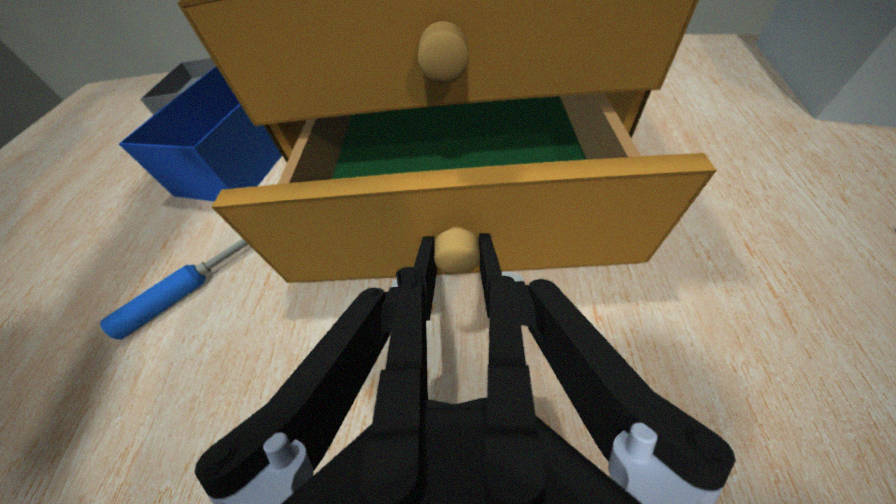

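>>> execute_actions([
  {"rows":[[0.009,0.002,-0.009,-1.569,0.017,1.585,2.705,1,-1,0,1.0603,0.6237,0,-2.3317,1.0422,3.9976,-1.7669,-1,-1,-0.8],[0.009,0.002,-0.009,-1.569,0.017,1.585,2.705,1,-1,0,1.0629,0.6224,0,-2.3351,1.0435,3.999,-1.7648,-1,-1,-0.8],[0.009,0.002,-0.009,-1.569,0.017,1.585,2.705,1,-1,0,1.0655,0.6211,0,-2.3384,1.0447,4.0005,-1.7628,-1,-1,-0.8],[0.009,0.002,-0.009,-1.569,0.017,1.585,2.705,1,-1,0,1.0681,0.6199,0,-2.3418,1.0459,4.0019,-1.7607,-1,-1,-0.8],[0.009,0.002,-0.009,-1.569,0.017,1.585,2.705,1,-1,0,1.0707,0.6186,0,-2.3451,1.0471,4.0034,-1.7587,-1,-1,-0.8],[0.009,0.002,-0.009,-1.569,0.017,1.585,2.705,1,-1,0,1.0733,0.6173,0,-2.3485,1.0484,4.0048,-1.7566,-1,-1,-0.8],[0.009,0.002,-0.009,-1.569,0.017,1.585,2.705,1,-1,0,1.0759,0.616,0,-2.3518,1.0496,4.0063,-1.7546,-1,-1,-0.8],[0.009,0.002,-0.009,-1.569,0.017,1.585,2.705,1,-1,0,1.0786,0.6148,0,-2.355,1.051,4.0077,-1.7526,-1,-1,-0.8],[0.009,0.002,-0.009,-1.569,0.017,1.585,2.705,1,-1,0,1.0813,0.6135,0,-2.3583,1.0523,4.0091,-1.7506,-1,-1,-0.8],[0.009,0.002,-0.009,-1.569,0.017,1.585,2.705,1,-1,0,1.084,0.6123,0,-2.3615,1.0537,4.0105,-1.7486,-1,-1,-0.8],[0.009,0.002,-0.009,-1.569,0.017,1.585,2.705,1,-1,0,1.0868,0.6111,0,-2.3647,1.0551,4.0118,-1.7467,-1,-1,-0.8],[0.009,0.002,-0.009,-1.569,0.017,1.585,2.705,1,-1,0,1.0895,0.6099,0,-2.3679,1.0565,4.0132,-1.7447,-1,-1,-0.8],[0.009,0.002,-0.009,-1.569,0.017,1.585,2.705,1,-1,0,1.0922,0.6086,0,-2.3712,1.0578,4.0146,-1.7427,-1,-1,-0.8],[0.009,0.002,-0.009,-1.569,0.017,1.585,2.705,1,-1,0,1.0949,0.6074,0,-2.3744,1.0592,4.016,-1.7407,-1,-1,-0.8]],"steps":14},
], pictures=false)

>>> execute_actions([
  {"rows":[[0.009,0.002,-0.009,-1.569,0.017,1.585,2.705,1,-1,0,1.0977,0.6062,0,-2.3775,1.0607,4.0173,-1.7387,-1,-1,-0.8],[0.009,0.002,-0.009,-1.569,0.017,1.585,2.705,1,-1,0,1.1005,0.6051,0,-2.3806,1.0622,4.0186,-1.7368,-1,-1,-0.8],[0.009,0.002,-0.009,-1.569,0.017,1.585,2.705,1,-1,0,1.1033,0.6039,0,-2.3837,1.0637,4.0199,-1.7348,-1,-1,-0.8],[0.009,0.002,-0.009,-1.569,0.017,1.585,2.705,1,-1,0,1.1061,0.6027,0,-2.3869,1.0653,4.0213,-1.7329,-1,-1,-0.8],[0.009,0.002,-0.009,-1.569,0.017,1.585,2.705,1,-1,0,1.1089,0.6015,0,-2.39,1.0668,4.0226,-1.7309,-1,-1,-0.8],[0.009,0.002,-0.009,-1.569,0.017,1.585,2.705,1,-1,0,1.1117,0.6004,0,-2.3931,1.0683,4.0239,-1.729,-1,-1,-0.8],[0.009,0.002,-0.009,-1.569,0.017,1.585,2.705,1,-1,0,1.1145,0.5992,0,-2.3962,1.0698,4.0252,-1.727,-1,-1,-0.8],[0.009,0.002,-0.009,-1.569,0.017,1.585,2.705,1,-1,0,1.1174,0.5981,0,-2.3992,1.0715,4.0265,-1.7251,-1,-1,-0.8],[0.009,0.002,-0.009,-1.569,0.017,1.585,2.705,1,-1,0,1.1203,0.597,0,-2.4022,1.0731,4.0277,-1.7232,-1,-1,-0.8],[0.009,0.002,-0.009,-1.569,0.017,1.585,2.705,1,-1,0,1.1232,0.5959,0,-2.4052,1.0748,4.029,-1.7213,-1,-1,-0.8],[0.009,0.002,-0.009,-1.569,0.017,1.585,2.705,1,-1,0,1.1261,0.5947,0,-2.4083,1.0764,4.0302,-1.7195,-1,-1,-0.8],[0.009,0.002,-0.009,-1.569,0.017,1.585,2.705,1,-1,0,1.129,0.5936,0,-2.4113,1.0781,4.0315,-1.7176,-1,-1,-0.8],[0.009,0.002,-0.009,-1.569,0.017,1.585,2.705,1,-1,0,1.1319,0.5925,0,-2.4143,1.0797,4.0327,-1.7157,-1,-1,-0.8],[0.009,0.002,-0.009,-1.569,0.017,1.585,2.705,1,-1,0,1.1348,0.5914,0,-2.4173,1.0814,4.034,-1.7138,-1,-1,-0.8]],"steps":14},
], pictures=false)

>>> execute_actions([
  {"rows":[[0.009,0.002,-0.009,-1.569,0.017,1.585,2.705,1,-1,0,1.1378,0.5904,0,-2.4202,1.0832,4.0352,-1.7119,-1,-1,-0.8],[0.009,0.002,-0.009,-1.569,0.017,1.585,2.705,1,-1,0,1.1408,0.5893,0,-2.4231,1.085,4.0364,-1.71,-1,-1,-0.8],[0.009,0.002,-0.009,-1.569,0.017,1.585,2.705,1,-1,0,1.1438,0.5883,0,-2.426,1.0868,4.0376,-1.7081,-1,-1,-0.8],[0.009,0.002,-0.009,-1.569,0.017,1.585,2.705,1,-1,0,1.1469,0.5872,0,-2.4289,1.0887,4.0387,-1.7063,-1,-1,-0.8],[0.009,0.002,-0.009,-1.569,0.017,1.585,2.705,1,-1,0,1.1499,0.5862,0,-2.4318,1.0905,4.0399,-1.7044,-1,-1,-0.8],[0.009,0.002,-0.009,-1.569,0.017,1.585,2.705,1,-1,0,1.1529,0.5851,0,-2.4347,1.0923,4.0411,-1.7025,-1,-1,-0.8],[0.009,0.002,-0.009,-1.569,0.017,1.585,2.705,1,-1,0,1.1559,0.5841,0,-2.4376,1.0941,4.0423,-1.7006,-1,-1,-0.8]],"steps":15},
])

Scene clock: 123.63 s of 4700.00 s.
left_arm: end_effector_position=(+0.5816, +0.3101, +0.4136) position_measured=3 object_status=3 end_effector_quat_wxyz=(+0.002, +0.605, +0.796, +0.010) | right_arm: end_effector_position=(+0.5168, +0.0221, +0.0680) position_measured=183 object_status=2 end_effector_quat_wxyz=(-0.024, +0.885, +0.054, +0.461)
Joint positions: left_arm=[ 0.009  0.002 -0.009 -1.569  0.017  1.585  2.705] | right_arm=[ 1.085  0.611 -0.002 -2.363  1.052  4.01  -1.756]
Joint velocities: left_arm=[-0.    -0.002  0.001  0.001 -0.001  0.     0.001] | right_arm=[ 0.08  -0.035 -0.001 -0.095  0.039  0.041  0.052]
Joint torques (N m, as the joint torque sensors report them, + toward a larger angle): left_arm=[  0.23 -30.77  -0.57  24.3    0.88   2.5    0.08] | right_arm=[  2.67 -38.95   0.18  10.29  -0.09   3.18   0.02]
External joint torques (N m, as the arm's controller estimates them; a push from outside toward a larger angle lowers the number): left_arm=[ 0.2   0.78 -0.6   0.66 -0.05  0.04  0.08] | right_arm=[ 3.15 -1.21  1.72 -1.87  0.38 -0.2   0.  ]
Steps of this call (steps 1 to 15: the robot went on to your last target; steps 16 to 90: nothing new was sent; then 6.10 s passed at rest; steps 91 to 104: all 14 steps of this action). Readings (joint positions | what the end effector reports):
91: left_arm=[0.009 0.002 -0.009 -1.569 0.017 1.585 2.705] | right_arm=[1.055 0.626 -0.001 -2.325 1.038 3.995 -1.773] | left_arm position_measured=3 object_status=3 | right_arm position_measured=183 object_status=2
92: left_arm=[0.009 0.002 -0.009 -1.569 0.017 1.585 2.705] | right_arm=[1.056 0.626 -0.001 -2.327 1.038 3.996 -1.773] | left_arm position_measured=3 object_status=3 | right_arm position_measured=183 object_status=2
94: left_arm=[0.009 0.002 -0.009 -1.569 0.017 1.585 2.705] | right_arm=[1.060 0.623 -0.002 -2.332 1.040 3.997 -1.771] | left_arm position_measured=3 object_status=3 | right_arm position_measured=183 object_status=2
98: left_arm=[0.009 0.002 -0.009 -1.569 0.017 1.585 2.705] | right_arm=[1.069 0.619 -0.002 -2.344 1.044 4.002 -1.766] | left_arm position_measured=3 object_status=3 | right_arm position_measured=183 object_status=2
104: the state above

Scene clock: 124.10 s of 4700.00 s.
left_arm: end_effector_position=(+0.5816, +0.3101, +0.4136) position_measured=3 object_status=3 end_effector_quat_wxyz=(+0.002, +0.605, +0.796, +0.010) | right_arm: end_effector_position=(+0.4970, +0.0197, +0.0685) position_measured=183 object_status=2 end_effector_quat_wxyz=(-0.024, +0.885, +0.055, +0.461)
Joint positions: left_arm=[ 0.009  0.002 -0.009 -1.569  0.017  1.585  2.705] | right_arm=[ 1.124  0.595 -0.002 -2.407  1.074  4.029 -1.73 ]
Joint velocities: left_arm=[ 0.    -0.001  0.    -0.001 -0.     0.     0.   ] | right_arm=[ 0.086 -0.034 -0.    -0.09   0.047  0.038  0.054]
Joint torques (N m, as the joint torque sensors report them, + toward a larger angle): left_arm=[  0.52 -30.62  -0.42  24.2    0.93   2.51   0.09] | right_arm=[  1.96 -38.77   0.38   9.34  -0.12   3.28   0.06]
External joint torques (N m, as the arm's controller estimates them; a push from outside toward a larger angle lowers the number): left_arm=[ 0.56  0.92 -0.39  0.56  0.01  0.05  0.09] | right_arm=[ 2.38 -2.02  1.83 -2.21  0.29 -0.11  0.04]
Steps of this call (steps 1 to 14: all 14 steps of this action). Readings (joint positions | what the end effector reports):
1: left_arm=[0.009 0.002 -0.009 -1.569 0.017 1.585 2.705] | right_arm=[1.088 0.610 -0.002 -2.367 1.054 4.012 -1.755] | left_arm position_measured=3 object_status=3 | right_arm position_measured=183 object_status=2
2: left_arm=[0.009 0.002 -0.009 -1.569 0.017 1.585 2.705] | right_arm=[1.090 0.609 -0.002 -2.370 1.055 4.013 -1.753] | left_arm position_measured=3 object_status=3 | right_arm position_measured=183 object_status=2
4: left_arm=[0.009 0.002 -0.009 -1.569 0.017 1.585 2.705] | right_arm=[1.096 0.606 -0.002 -2.376 1.058 4.016 -1.749] | left_arm position_measured=3 object_status=3 | right_arm position_measured=183 object_status=2
8: left_arm=[0.009 0.002 -0.009 -1.569 0.017 1.585 2.705] | right_arm=[1.107 0.602 -0.002 -2.389 1.064 4.021 -1.742] | left_arm position_measured=3 object_status=3 | right_arm position_measured=183 object_status=2
14: the state above

Scene clock: 124.60 s of 4700.00 s.
left_arm: end_effector_position=(+0.5816, +0.3101, +0.4136) position_measured=3 object_status=3 end_effector_quat_wxyz=(+0.002, +0.605, +0.796, +0.010) | right_arm: end_effector_position=(+0.4838, +0.0181, +0.0689) position_measured=183 object_status=2 end_effector_quat_wxyz=(-0.025, +0.885, +0.053, +0.462)
Joint positions: left_arm=[ 0.009  0.002 -0.009 -1.569  0.017  1.585  2.705] | right_arm=[ 1.152  0.586 -0.002 -2.434  1.091  4.042 -1.709]
Joint velocities: left_arm=[ 0.    -0.002  0.    -0.001 -0.001  0.    -0.001] | right_arm=[ 0.003  0.001 -0.001 -0.002  0.002  0.001  0.017]
Joint torques (N m, as the joint torque sensors report them, + toward a larger angle): left_arm=[  0.43 -30.63  -0.55  24.21   0.91   2.55   0.07] | right_arm=[  2.31 -38.14   0.37   9.27   0.31   3.35   0.38]
External joint torques (N m, as the arm's controller estimates them; a push from outside toward a larger angle lowers the number): left_arm=[ 0.4   0.86 -0.58  0.6  -0.01  0.1   0.07] | right_arm=[ 2.39 -2.01  1.9  -1.41  0.62 -0.07  0.35]
Steps of this call (steps 1 to 15: all 15 steps of this action). Readings (joint positions | what the end effector reports):
1: left_arm=[0.009 0.002 -0.009 -1.569 0.017 1.585 2.705] | right_arm=[1.127 0.594 -0.002 -2.410 1.076 4.030 -1.728] | left_arm position_measured=3 object_status=3 | right_arm position_measured=183 object_status=2
2: left_arm=[0.009 0.002 -0.009 -1.569 0.017 1.585 2.705] | right_arm=[1.130 0.593 -0.002 -2.413 1.077 4.032 -1.727] | left_arm position_measured=3 object_status=3 | right_arm position_measured=183 object_status=2
4: left_arm=[0.009 0.002 -0.009 -1.569 0.017 1.585 2.705] | right_arm=[1.136 0.591 -0.002 -2.419 1.081 4.034 -1.723] | left_arm position_measured=3 object_status=3 | right_arm position_measured=183 object_status=2
8: left_arm=[0.009 0.002 -0.009 -1.569 0.017 1.585 2.705] | right_arm=[1.148 0.587 -0.002 -2.430 1.088 4.039 -1.715] | left_arm position_measured=3 object_status=3 | right_arm position_measured=183 object_status=2
15: the state above
camera_calibration (this result's frames):
cam_left_wrist: T_world_to_cam=[[0.999796, 0.0200182, -0.00276367, -0.581557], [0.0197658, -0.940271, 0.339854, 0.149476], [0.00420468, -0.339839, -0.940474, 0.686961], [0, 0, 0, 1]] pos_world=[0.575596, 0.385646, 0.593662]
cam_right_wrist: T_world_to_cam=[[0.0945974, -0.992077, -0.082676, -0.0140254], [-0.822203, -0.0310355, -0.568347, 0.45676], [0.561278, 0.121741, -0.818625, -0.0222733], [0, 0, 0, 1]] pos_world=[0.389378, 0.00297309, 0.240205]

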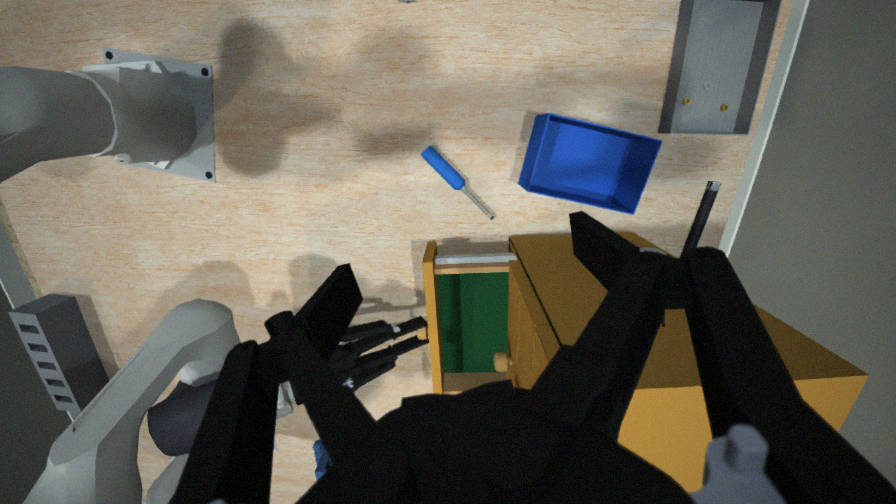

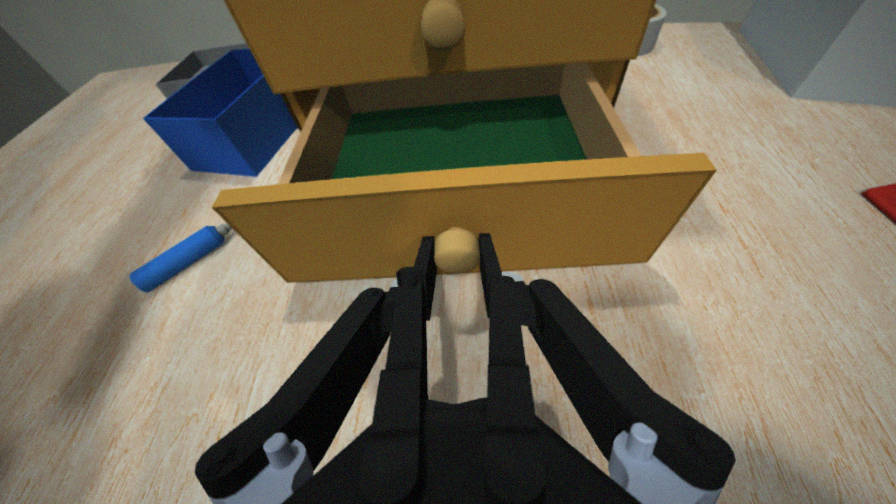

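>>> execute_actions([
  {"rows":[[0.009,0.002,-0.009,-1.569,0.017,1.585,2.705,1,-1,0,1.159,0.5831,0,-2.4404,1.0961,4.0434,-1.6988,-1,-1,-0.8],[0.009,0.002,-0.009,-1.569,0.017,1.585,2.705,1,-1,0,1.1621,0.5821,0,-2.4432,1.098,4.0446,-1.6969,-1,-1,-0.8],[0.009,0.002,-0.009,-1.569,0.017,1.585,2.705,1,-1,0,1.1652,0.5811,0,-2.446,1.1,4.0457,-1.6951,-1,-1,-0.8],[0.009,0.002,-0.009,-1.569,0.017,1.585,2.705,1,-1,0,1.1684,0.5801,0,-2.4487,1.102,4.0469,-1.6932,-1,-1,-0.8],[0.009,0.002,-0.009,-1.569,0.017,1.585,2.705,1,-1,0,1.1715,0.5791,0,-2.4515,1.104,4.048,-1.6914,-1,-1,-0.8],[0.009,0.002,-0.009,-1.569,0.017,1.585,2.705,1,-1,0,1.1746,0.5781,0,-2.4543,1.1059,4.0492,-1.6895,-1,-1,-0.8],[0.009,0.002,-0.009,-1.569,0.017,1.585,2.705,1,-1,0,1.1777,0.5771,0,-2.4571,1.1079,4.0503,-1.6877,-1,-1,-0.8],[0.009,0.002,-0.009,-1.569,0.017,1.585,2.705,1,-1,0,1.1809,0.5761,0,-2.4598,1.11,4.0513,-1.6859,-1,-1,-0.8],[0.009,0.002,-0.009,-1.569,0.017,1.585,2.705,1,-1,0,1.1841,0.5752,0,-2.4624,1.1121,4.0524,-1.6841,-1,-1,-0.8],[0.009,0.002,-0.009,-1.569,0.017,1.585,2.705,1,-1,0,1.1873,0.5742,0,-2.4651,1.1142,4.0534,-1.6823,-1,-1,-0.8],[0.009,0.002,-0.009,-1.569,0.017,1.585,2.705,1,-1,0,1.1906,0.5733,0,-2.4677,1.1164,4.0545,-1.6805,-1,-1,-0.8],[0.009,0.002,-0.009,-1.569,0.017,1.585,2.705,1,-1,0,1.1938,0.5723,0,-2.4704,1.1185,4.0555,-1.6787,-1,-1,-0.8],[0.009,0.002,-0.009,-1.569,0.017,1.585,2.705,1,-1,0,1.197,0.5714,0,-2.473,1.1206,4.0566,-1.6769,-1,-1,-0.8],[0.009,0.002,-0.009,-1.569,0.017,1.585,2.705,1,-1,0,1.2002,0.5704,0,-2.4757,1.1227,4.0576,-1.6751,-1,-1,-0.8]],"steps":14},
], pictures=false)

>>> execute_actions([
  {"rows":[[0.009,0.002,-0.009,-1.569,0.017,1.585,2.705,1,-1,0,1.2025,0.5698,0,-2.4775,1.1243,4.0583,-1.6739,-1,-1,-0.8],[0.009,0.002,-0.009,-1.569,0.017,1.585,2.705,1,-1,0,1.2049,0.5692,0,-2.4793,1.1259,4.059,-1.6727,-1,-1,-0.8],[0.009,0.002,-0.009,-1.569,0.017,1.585,2.705,1,-1,0,1.2072,0.5685,0,-2.4811,1.1275,4.0596,-1.6715,-1,-1,-0.8],[0.009,0.002,-0.009,-1.569,0.017,1.585,2.705,1,-1,0,1.2096,0.5679,0,-2.4829,1.1291,4.0603,-1.6703,-1,-1,-0.8],[0.009,0.002,-0.009,-1.569,0.017,1.585,2.705,1,-1,0,1.2119,0.5673,0,-2.4847,1.1307,4.061,-1.669,-1,-1,-0.8]],"steps":13},
])

Scene clock: 129.27 s of 4700.00 s.
left_arm: end_effector_position=(+0.5816, +0.3101, +0.4136) position_measured=3 object_status=3 end_effector_quat_wxyz=(+0.002, +0.605, +0.796, +0.010) | right_arm: end_effector_position=(+0.4673, +0.0161, +0.0693) position_measured=183 object_status=2 end_effector_quat_wxyz=(-0.024, +0.885, +0.054, +0.462)
Joint positions: left_arm=[ 0.009  0.002 -0.009 -1.569  0.017  1.585  2.705] | right_arm=[ 1.189  0.574 -0.002 -2.466  1.114  4.054 -1.691]
Joint velocities: left_arm=[ 0.001  0.002  0.001 -0.     0.002  0.001 -0.001] | right_arm=[ 0.095 -0.029  0.001 -0.078  0.06   0.031  0.044]
Joint torques (N m, as the joint torque sensors report them, + toward a larger angle): left_arm=[  0.29 -30.76  -0.24  24.32   0.91   2.53   0.13] | right_arm=[  2.38 -36.41   0.24   9.04  -0.08   3.05   0.11]
External joint torques (N m, as the arm's controller estimates them; a push from outside toward a larger angle lowers the number): left_arm=[ 0.22  0.64 -0.32  0.77 -0.03  0.08  0.12] | right_arm=[ 2.94 -1.    1.77 -1.59  0.22 -0.36  0.09]
Steps of this call (steps 1 to 15: the robot went on to your last target; steps 16 to 90: nothing new was sent; then 1.20 s passed at rest; steps 91 to 104: all 14 steps of this action). Readings (joint positions | what the end effector reports):
91: left_arm=[0.009 0.002 -0.009 -1.569 0.017 1.585 2.705] | right_arm=[1.153 0.585 -0.002 -2.435 1.091 4.042 -1.706] | left_arm position_measured=3 object_status=3 | right_arm position_measured=183 object_status=2
92: left_arm=[0.009 0.002 -0.009 -1.569 0.017 1.585 2.705] | right_arm=[1.155 0.585 -0.002 -2.436 1.092 4.042 -1.705] | left_arm position_measured=3 object_status=3 | right_arm position_measured=183 object_status=2
94: left_arm=[0.009 0.002 -0.009 -1.569 0.017 1.585 2.705] | right_arm=[1.159 0.583 -0.002 -2.440 1.094 4.044 -1.704] | left_arm position_measured=3 object_status=3 | right_arm position_measured=183 object_status=2
98: left_arm=[0.009 0.002 -0.009 -1.569 0.017 1.585 2.705] | right_arm=[1.170 0.580 -0.002 -2.450 1.102 4.048 -1.700] | left_arm position_measured=3 object_status=3 | right_arm position_measured=183 object_status=2
104: the state above

Scene clock: 129.70 s of 4700.00 s.
left_arm: end_effector_position=(+0.5816, +0.3101, +0.4136) position_measured=3 object_status=3 end_effector_quat_wxyz=(+0.002, +0.605, +0.796, +0.010) | right_arm: end_effector_position=(+0.4591, +0.0152, +0.0696) position_measured=183 object_status=2 end_effector_quat_wxyz=(-0.025, +0.885, +0.052, +0.462)
Joint positions: left_arm=[ 0.009  0.002 -0.009 -1.569  0.017  1.585  2.705] | right_arm=[ 1.208  0.569 -0.002 -2.481  1.127  4.061 -1.677]
Joint velocities: left_arm=[-0.001 -0.001 -0.001 -0.001  0.    -0.    -0.001] | right_arm=[ 0.002 -0.001 -0.001 -0.003  0.002  0.001  0.009]
Joint torques (N m, as the joint torque sensors report them, + toward a larger angle): left_arm=[  0.39 -30.7   -0.48  24.12   0.92   2.53   0.09] | right_arm=[  2.09 -37.02   0.4    8.16   0.21   3.35   0.15]
External joint torques (N m, as the arm's controller estimates them; a push from outside toward a larger angle lowers the number): left_arm=[ 0.42  0.9  -0.45  0.46  0.    0.07  0.09] | right_arm=[ 2.19 -1.92  1.96 -1.79  0.44 -0.09  0.12]
Steps of this call (steps 1 to 13: all 13 steps of this action). Readings (joint positions | what the end effector reports):
1: left_arm=[0.009 0.002 -0.009 -1.569 0.017 1.585 2.705] | right_arm=[1.192 0.573 -0.002 -2.469 1.116 4.055 -1.689] | left_arm position_measured=3 object_status=3 | right_arm position_measured=183 object_status=2
2: left_arm=[0.009 0.002 -0.009 -1.569 0.017 1.585 2.705] | right_arm=[1.195 0.572 -0.002 -2.471 1.118 4.056 -1.688] | left_arm position_measured=3 object_status=3 | right_arm position_measured=183 object_status=2
4: left_arm=[0.009 0.002 -0.009 -1.569 0.017 1.585 2.705] | right_arm=[1.200 0.571 -0.002 -2.475 1.121 4.058 -1.685] | left_arm position_measured=3 object_status=3 | right_arm position_measured=183 object_status=2
8: left_arm=[0.009 0.002 -0.009 -1.569 0.017 1.585 2.705] | right_arm=[1.207 0.569 -0.002 -2.480 1.126 4.060 -1.680] | left_arm position_measured=3 object_status=3 | right_arm position_measured=183 object_status=2
13: the state above
camera_calibration (this result's frames):
cam_left_wrist: T_world_to_cam=[[0.999796, 0.0200184, -0.00276364, -0.581557], [0.019766, -0.940271, 0.339854, 0.149476], [0.00420476, -0.339839, -0.940474, 0.686962], [0, 0, 0, 1]] pos_world=[0.575596, 0.385646, 0.593662]
cam_right_wrist: T_world_to_cam=[[0.0939034, -0.992118, -0.0829717, -0.0142321], [-0.821995, -0.0302412, -0.568691, 0.436619], [0.561699, 0.121604, -0.818356, -0.00767458], [0, 0, 0, 1]] pos_world=[0.364546, 0.0000172216, 0.24084]

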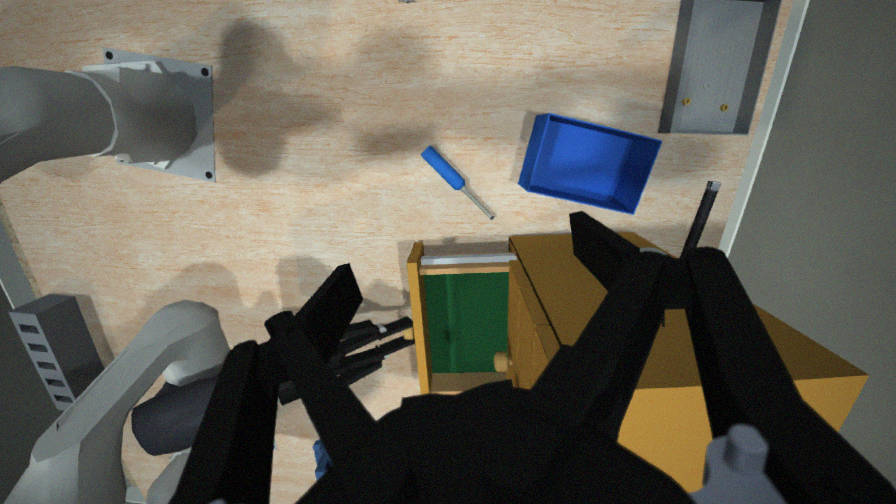

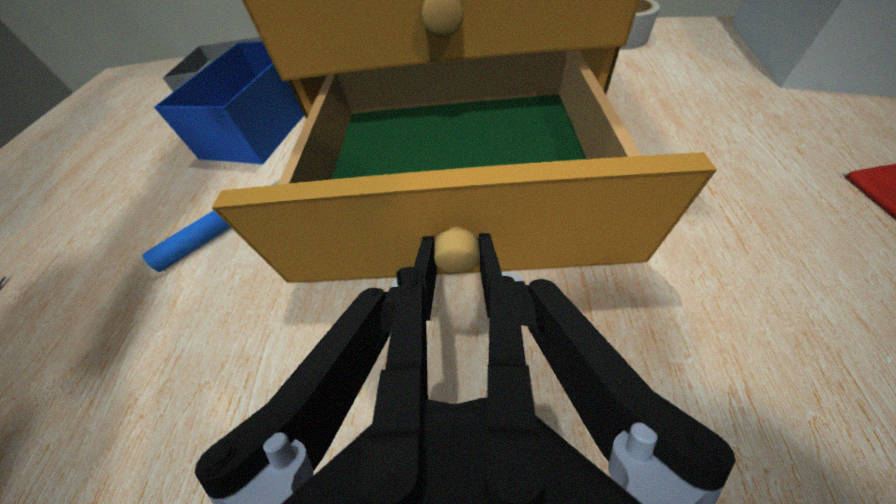

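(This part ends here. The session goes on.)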